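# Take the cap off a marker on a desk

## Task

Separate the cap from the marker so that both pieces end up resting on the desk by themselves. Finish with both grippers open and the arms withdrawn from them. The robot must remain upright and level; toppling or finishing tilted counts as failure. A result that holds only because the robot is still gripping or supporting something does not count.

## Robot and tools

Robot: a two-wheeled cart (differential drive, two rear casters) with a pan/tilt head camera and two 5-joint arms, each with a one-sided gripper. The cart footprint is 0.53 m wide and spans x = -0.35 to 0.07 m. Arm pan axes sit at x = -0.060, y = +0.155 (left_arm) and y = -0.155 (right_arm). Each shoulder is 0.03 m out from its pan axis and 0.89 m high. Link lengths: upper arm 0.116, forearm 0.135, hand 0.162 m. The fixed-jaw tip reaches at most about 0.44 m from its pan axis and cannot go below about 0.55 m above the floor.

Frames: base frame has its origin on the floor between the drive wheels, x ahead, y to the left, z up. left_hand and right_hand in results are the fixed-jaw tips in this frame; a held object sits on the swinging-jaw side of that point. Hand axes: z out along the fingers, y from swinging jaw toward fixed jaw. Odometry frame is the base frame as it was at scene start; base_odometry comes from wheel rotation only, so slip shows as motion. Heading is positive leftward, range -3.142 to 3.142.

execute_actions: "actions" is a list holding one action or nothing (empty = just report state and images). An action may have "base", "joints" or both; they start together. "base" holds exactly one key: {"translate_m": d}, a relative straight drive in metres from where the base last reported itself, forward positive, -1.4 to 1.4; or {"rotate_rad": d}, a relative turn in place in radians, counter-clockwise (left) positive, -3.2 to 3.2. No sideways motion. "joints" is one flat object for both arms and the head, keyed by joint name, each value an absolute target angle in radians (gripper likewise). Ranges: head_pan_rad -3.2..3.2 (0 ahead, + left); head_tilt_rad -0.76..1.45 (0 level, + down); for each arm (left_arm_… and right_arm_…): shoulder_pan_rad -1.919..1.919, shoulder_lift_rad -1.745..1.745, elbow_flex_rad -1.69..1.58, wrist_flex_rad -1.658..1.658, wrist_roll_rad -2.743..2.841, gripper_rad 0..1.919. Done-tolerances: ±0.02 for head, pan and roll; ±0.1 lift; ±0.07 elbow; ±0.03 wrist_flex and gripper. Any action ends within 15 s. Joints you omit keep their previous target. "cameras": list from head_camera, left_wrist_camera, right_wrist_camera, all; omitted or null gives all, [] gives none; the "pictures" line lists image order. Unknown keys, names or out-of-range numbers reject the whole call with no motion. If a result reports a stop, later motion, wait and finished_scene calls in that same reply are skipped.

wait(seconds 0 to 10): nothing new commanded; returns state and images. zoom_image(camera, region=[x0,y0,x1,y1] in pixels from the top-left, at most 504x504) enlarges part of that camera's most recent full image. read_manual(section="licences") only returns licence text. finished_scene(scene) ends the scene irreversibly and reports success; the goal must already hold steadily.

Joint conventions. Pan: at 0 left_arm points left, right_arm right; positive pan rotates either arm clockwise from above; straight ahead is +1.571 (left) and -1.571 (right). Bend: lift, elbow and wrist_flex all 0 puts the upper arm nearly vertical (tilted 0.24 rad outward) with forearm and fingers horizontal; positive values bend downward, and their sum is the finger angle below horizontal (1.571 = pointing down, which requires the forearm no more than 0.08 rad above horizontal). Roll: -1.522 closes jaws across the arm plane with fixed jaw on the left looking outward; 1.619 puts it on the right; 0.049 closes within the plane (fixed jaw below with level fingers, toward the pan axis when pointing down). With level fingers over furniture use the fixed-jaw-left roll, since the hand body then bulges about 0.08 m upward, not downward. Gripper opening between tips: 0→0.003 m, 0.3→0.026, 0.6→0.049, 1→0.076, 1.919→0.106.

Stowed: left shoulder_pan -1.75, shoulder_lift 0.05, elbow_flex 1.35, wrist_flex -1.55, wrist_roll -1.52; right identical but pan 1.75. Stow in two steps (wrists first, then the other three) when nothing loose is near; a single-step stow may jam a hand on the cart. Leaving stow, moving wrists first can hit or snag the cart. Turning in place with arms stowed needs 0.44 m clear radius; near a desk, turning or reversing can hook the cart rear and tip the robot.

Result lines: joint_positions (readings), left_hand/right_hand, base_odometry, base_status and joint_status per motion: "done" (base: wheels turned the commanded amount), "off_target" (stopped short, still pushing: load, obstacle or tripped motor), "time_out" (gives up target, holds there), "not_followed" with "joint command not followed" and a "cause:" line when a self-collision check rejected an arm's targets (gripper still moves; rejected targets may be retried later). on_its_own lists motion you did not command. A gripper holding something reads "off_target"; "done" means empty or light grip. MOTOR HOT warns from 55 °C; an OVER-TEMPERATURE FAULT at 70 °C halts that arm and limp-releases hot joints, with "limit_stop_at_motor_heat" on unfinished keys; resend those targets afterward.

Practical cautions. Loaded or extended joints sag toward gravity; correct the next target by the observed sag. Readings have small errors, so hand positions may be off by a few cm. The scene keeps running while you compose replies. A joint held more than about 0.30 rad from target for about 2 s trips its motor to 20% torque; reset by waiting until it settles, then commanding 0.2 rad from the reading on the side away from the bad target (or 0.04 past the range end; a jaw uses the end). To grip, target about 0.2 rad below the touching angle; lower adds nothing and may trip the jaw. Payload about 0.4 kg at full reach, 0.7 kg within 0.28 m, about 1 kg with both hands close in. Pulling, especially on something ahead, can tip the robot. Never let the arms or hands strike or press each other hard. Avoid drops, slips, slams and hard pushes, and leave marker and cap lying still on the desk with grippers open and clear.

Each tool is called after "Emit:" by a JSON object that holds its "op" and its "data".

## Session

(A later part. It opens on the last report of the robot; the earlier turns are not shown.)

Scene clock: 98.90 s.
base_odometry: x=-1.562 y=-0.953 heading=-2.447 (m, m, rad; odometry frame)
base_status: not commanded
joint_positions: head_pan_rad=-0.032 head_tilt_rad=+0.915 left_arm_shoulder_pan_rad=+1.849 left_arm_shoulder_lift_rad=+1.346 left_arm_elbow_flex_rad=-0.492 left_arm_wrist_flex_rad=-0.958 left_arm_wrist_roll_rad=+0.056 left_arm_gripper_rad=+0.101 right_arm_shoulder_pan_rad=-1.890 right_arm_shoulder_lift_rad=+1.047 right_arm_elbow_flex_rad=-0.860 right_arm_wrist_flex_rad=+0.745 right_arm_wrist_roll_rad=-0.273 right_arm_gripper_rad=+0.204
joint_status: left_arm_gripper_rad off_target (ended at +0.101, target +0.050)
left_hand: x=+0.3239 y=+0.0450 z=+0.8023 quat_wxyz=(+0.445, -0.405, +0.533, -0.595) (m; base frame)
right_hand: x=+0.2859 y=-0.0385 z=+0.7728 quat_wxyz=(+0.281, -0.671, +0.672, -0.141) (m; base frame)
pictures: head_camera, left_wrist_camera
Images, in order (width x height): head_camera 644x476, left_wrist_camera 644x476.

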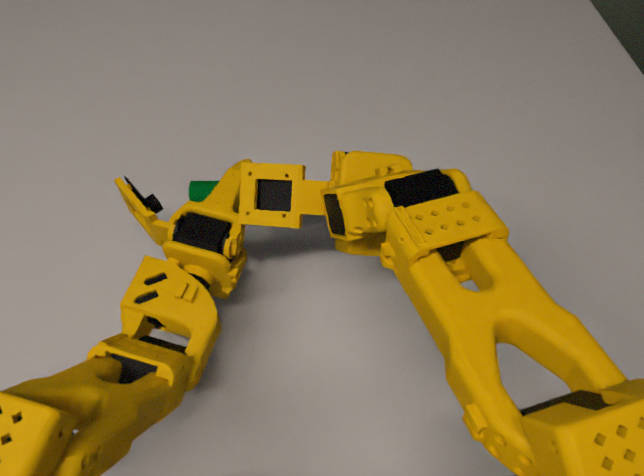

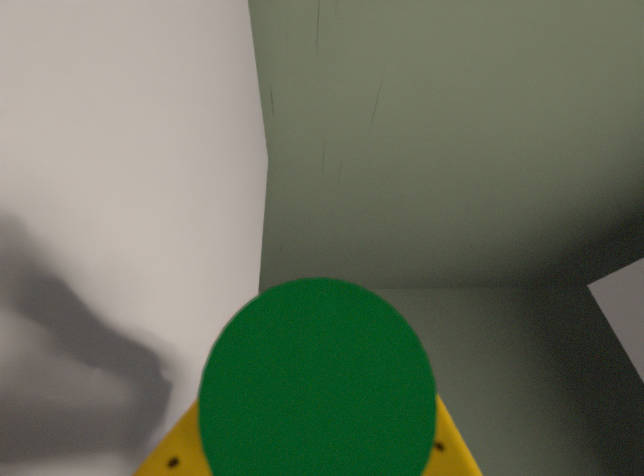

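Emit:
{"op": "execute_actions", "data": {"actions": [{"joints":{"left_arm_shoulder_pan_rad":1.68,"right_arm_shoulder_pan_rad":-1.75}}], "cameras": ["head_camera"]}}

Emit:
{"op": "execute_actions", "data": {"actions": [{"joints":{"left_arm_shoulder_lift_rad":1.0,"left_arm_elbow_flex_rad":-0.62,"left_arm_wrist_flex_rad":0.82,"right_arm_elbow_flex_rad":-0.68,"right_arm_wrist_flex_rad":0.86}}], "cameras": []}}

Emit:
{"op": "execute_actions", "data": {"actions": [{"joints":{"left_arm_gripper_rad":0.7,"right_arm_gripper_rad":0.7}}], "cameras": []}}

Emit:
{"op": "execute_actions", "data": {"actions": [{"joints":{"left_arm_elbow_flex_rad":-1.3,"left_arm_wrist_flex_rad":1.5,"right_arm_elbow_flex_rad":-1.3,"right_arm_wrist_flex_rad":1.5}}], "cameras": []}}

Emit:
{"op": "execute_actions", "data": {"actions": [{"base":{"translate_m":-0.3},"joints":{"head_tilt_rad":0.6}}], "cameras": ["head_camera"]}}

Scene clock: 109.93 s.
base_odometry: x=-1.562 y=-0.953 heading=-2.447 (m, m, rad; odometry frame)
base_status: not commanded
joint_positions: head_pan_rad=-0.032 head_tilt_rad=+0.915 left_arm_shoulder_pan_rad=+1.691 left_arm_shoulder_lift_rad=+1.346 left_arm_elbow_flex_rad=-0.493 left_arm_wrist_flex_rad=-0.958 left_arm_wrist_roll_rad=+0.056 left_arm_gripper_rad=+0.100 right_arm_shoulder_pan_rad=-1.759 right_arm_shoulder_lift_rad=+1.047 right_arm_elbow_flex_rad=-0.860 right_arm_wrist_flex_rad=+0.745 right_arm_wrist_roll_rad=-0.273 right_arm_gripper_rad=+0.204
joint_status: all done
left_hand: x=+0.3366 y=+0.1068 z=+0.8027 quat_wxyz=(+0.491, -0.446, +0.499, -0.558) (m; base frame)
right_hand: x=+0.2982 y=-0.0845 z=+0.7728 quat_wxyz=(+0.271, -0.625, +0.714, -0.159) (m; base frame)
pictures: head_camera
Images, in order (width x height): head_camera 644x476.

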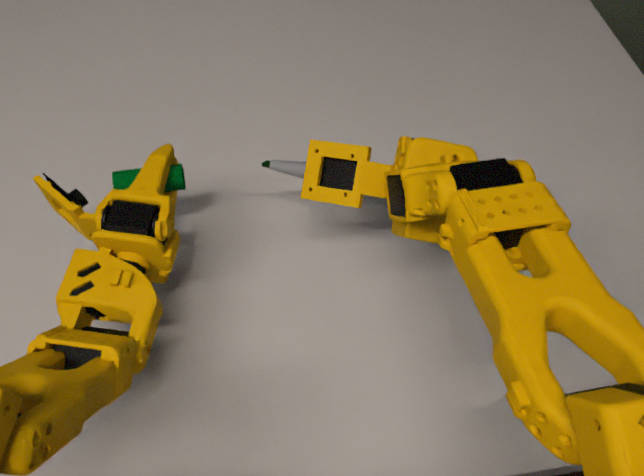

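Scene clock: 111.90 s.
base_odometry: x=-1.562 y=-0.953 heading=-2.447 (m, m, rad; odometry frame)
base_status: not commanded
joint_positions: head_pan_rad=-0.032 head_tilt_rad=+0.915 left_arm_shoulder_pan_rad=+1.691 left_arm_shoulder_lift_rad=+1.012 left_arm_elbow_flex_rad=-0.616 left_arm_wrist_flex_rad=+0.804 left_arm_wrist_roll_rad=+0.056 left_arm_gripper_rad=+0.100 right_arm_shoulder_pan_rad=-1.759 right_arm_shoulder_lift_rad=+1.047 right_arm_elbow_flex_rad=-0.671 right_arm_wrist_flex_rad=+0.856 right_arm_wrist_roll_rad=-0.273 right_arm_gripper_rad=+0.204
joint_status: all done
left_hand: x=+0.2556 y=+0.1165 z=+0.7303 quat_wxyz=(+0.122, -0.655, +0.733, -0.138) (m; base frame)
right_hand: x=+0.2496 y=-0.0938 z=+0.7276 quat_wxyz=(+0.146, -0.649, +0.742, -0.085) (m; base frame)
pictures: none
No camera images: the call's "cameras" was empty. Leave "cameras" out to get every camera's image.

Scene clock: 112.77 s.
base_odometry: x=-1.562 y=-0.953 heading=-2.447 (m, m, rad; odometry frame)
base_status: not commanded
joint_positions: head_pan_rad=-0.032 head_tilt_rad=+0.915 left_arm_shoulder_pan_rad=+1.691 left_arm_shoulder_lift_rad=+1.012 left_arm_elbow_flex_rad=-0.616 left_arm_wrist_flex_rad=+0.804 left_arm_wrist_roll_rad=+0.056 left_arm_gripper_rad=+0.687 right_arm_shoulder_pan_rad=-1.759 right_arm_shoulder_lift_rad=+1.047 right_arm_elbow_flex_rad=-0.671 right_arm_wrist_flex_rad=+0.856 right_arm_wrist_roll_rad=-0.273 right_arm_gripper_rad=+0.688
joint_status: all done
left_hand: x=+0.2556 y=+0.1165 z=+0.7303 quat_wxyz=(+0.122, -0.655, +0.733, -0.138) (m; base frame)
right_hand: x=+0.2496 y=-0.0938 z=+0.7276 quat_wxyz=(+0.146, -0.649, +0.742, -0.085) (m; base frame)
pictures: none
No camera images: the call's "cameras" was empty. Leave "cameras" out to get every camera's image.

Scene clock: 114.03 s.
base_odometry: x=-1.562 y=-0.953 heading=-2.447 (m, m, rad; odometry frame)
base_status: not commanded
joint_positions: head_pan_rad=-0.032 head_tilt_rad=+0.915 left_arm_shoulder_pan_rad=+1.691 left_arm_shoulder_lift_rad=+1.025 left_arm_elbow_flex_rad=-1.263 left_arm_wrist_flex_rad=+1.495 left_arm_wrist_roll_rad=+0.056 left_arm_gripper_rad=+0.688 right_arm_shoulder_pan_rad=-1.759 right_arm_shoulder_lift_rad=+1.047 right_arm_elbow_flex_rad=-1.265 right_arm_wrist_flex_rad=+1.495 right_arm_wrist_roll_rad=-0.273 right_arm_gripper_rad=+0.689
joint_status: all done
left_hand: x=+0.2508 y=+0.1171 z=+0.8102 quat_wxyz=(+0.103, -0.658, +0.736, -0.117) (m; base frame)
right_hand: x=+0.2457 y=-0.0945 z=+0.8045 quat_wxyz=(+0.126, -0.652, +0.744, -0.074) (m; base frame)
pictures: none
No camera images: the call's "cameras" was empty. Leave "cameras" out to get every camera's image.

Scene clock: 116.30 s.
base_odometry: x=-1.332 y=-0.761 heading=-2.444 (m, m, rad; odometry frame)
base_status: done
joint_positions: head_pan_rad=-0.032 head_tilt_rad=+0.614 left_arm_shoulder_pan_rad=+1.691 left_arm_shoulder_lift_rad=+1.025 left_arm_elbow_flex_rad=-1.263 left_arm_wrist_flex_rad=+1.495 left_arm_wrist_roll_rad=+0.056 left_arm_gripper_rad=+0.688 right_arm_shoulder_pan_rad=-1.759 right_arm_shoulder_lift_rad=+1.047 right_arm_elbow_flex_rad=-1.265 right_arm_wrist_flex_rad=+1.497 right_arm_wrist_roll_rad=-0.273 right_arm_gripper_rad=+0.689
joint_status: all done
left_hand: x=+0.2508 y=+0.1171 z=+0.8102 quat_wxyz=(+0.103, -0.658, +0.736, -0.117) (m; base frame)
right_hand: x=+0.2455 y=-0.0946 z=+0.8045 quat_wxyz=(+0.125, -0.652, +0.744, -0.074) (m; base frame)
pictures: head_camera
Images, in order (width x height): head_camera 644x476.

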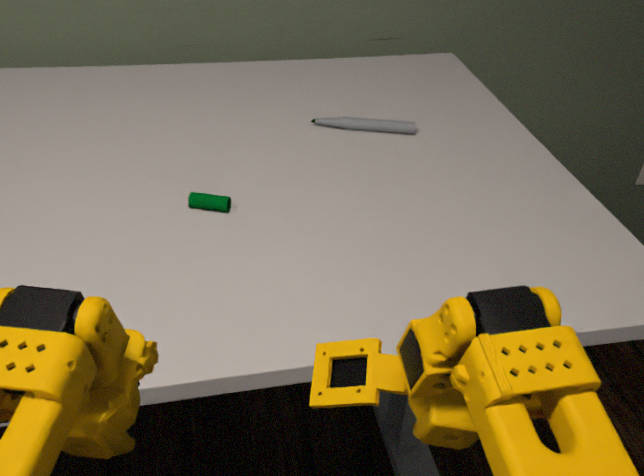

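Emit:
{"op": "finished_scene", "data": {"scene": 2}}

The scene is finished: the task was done.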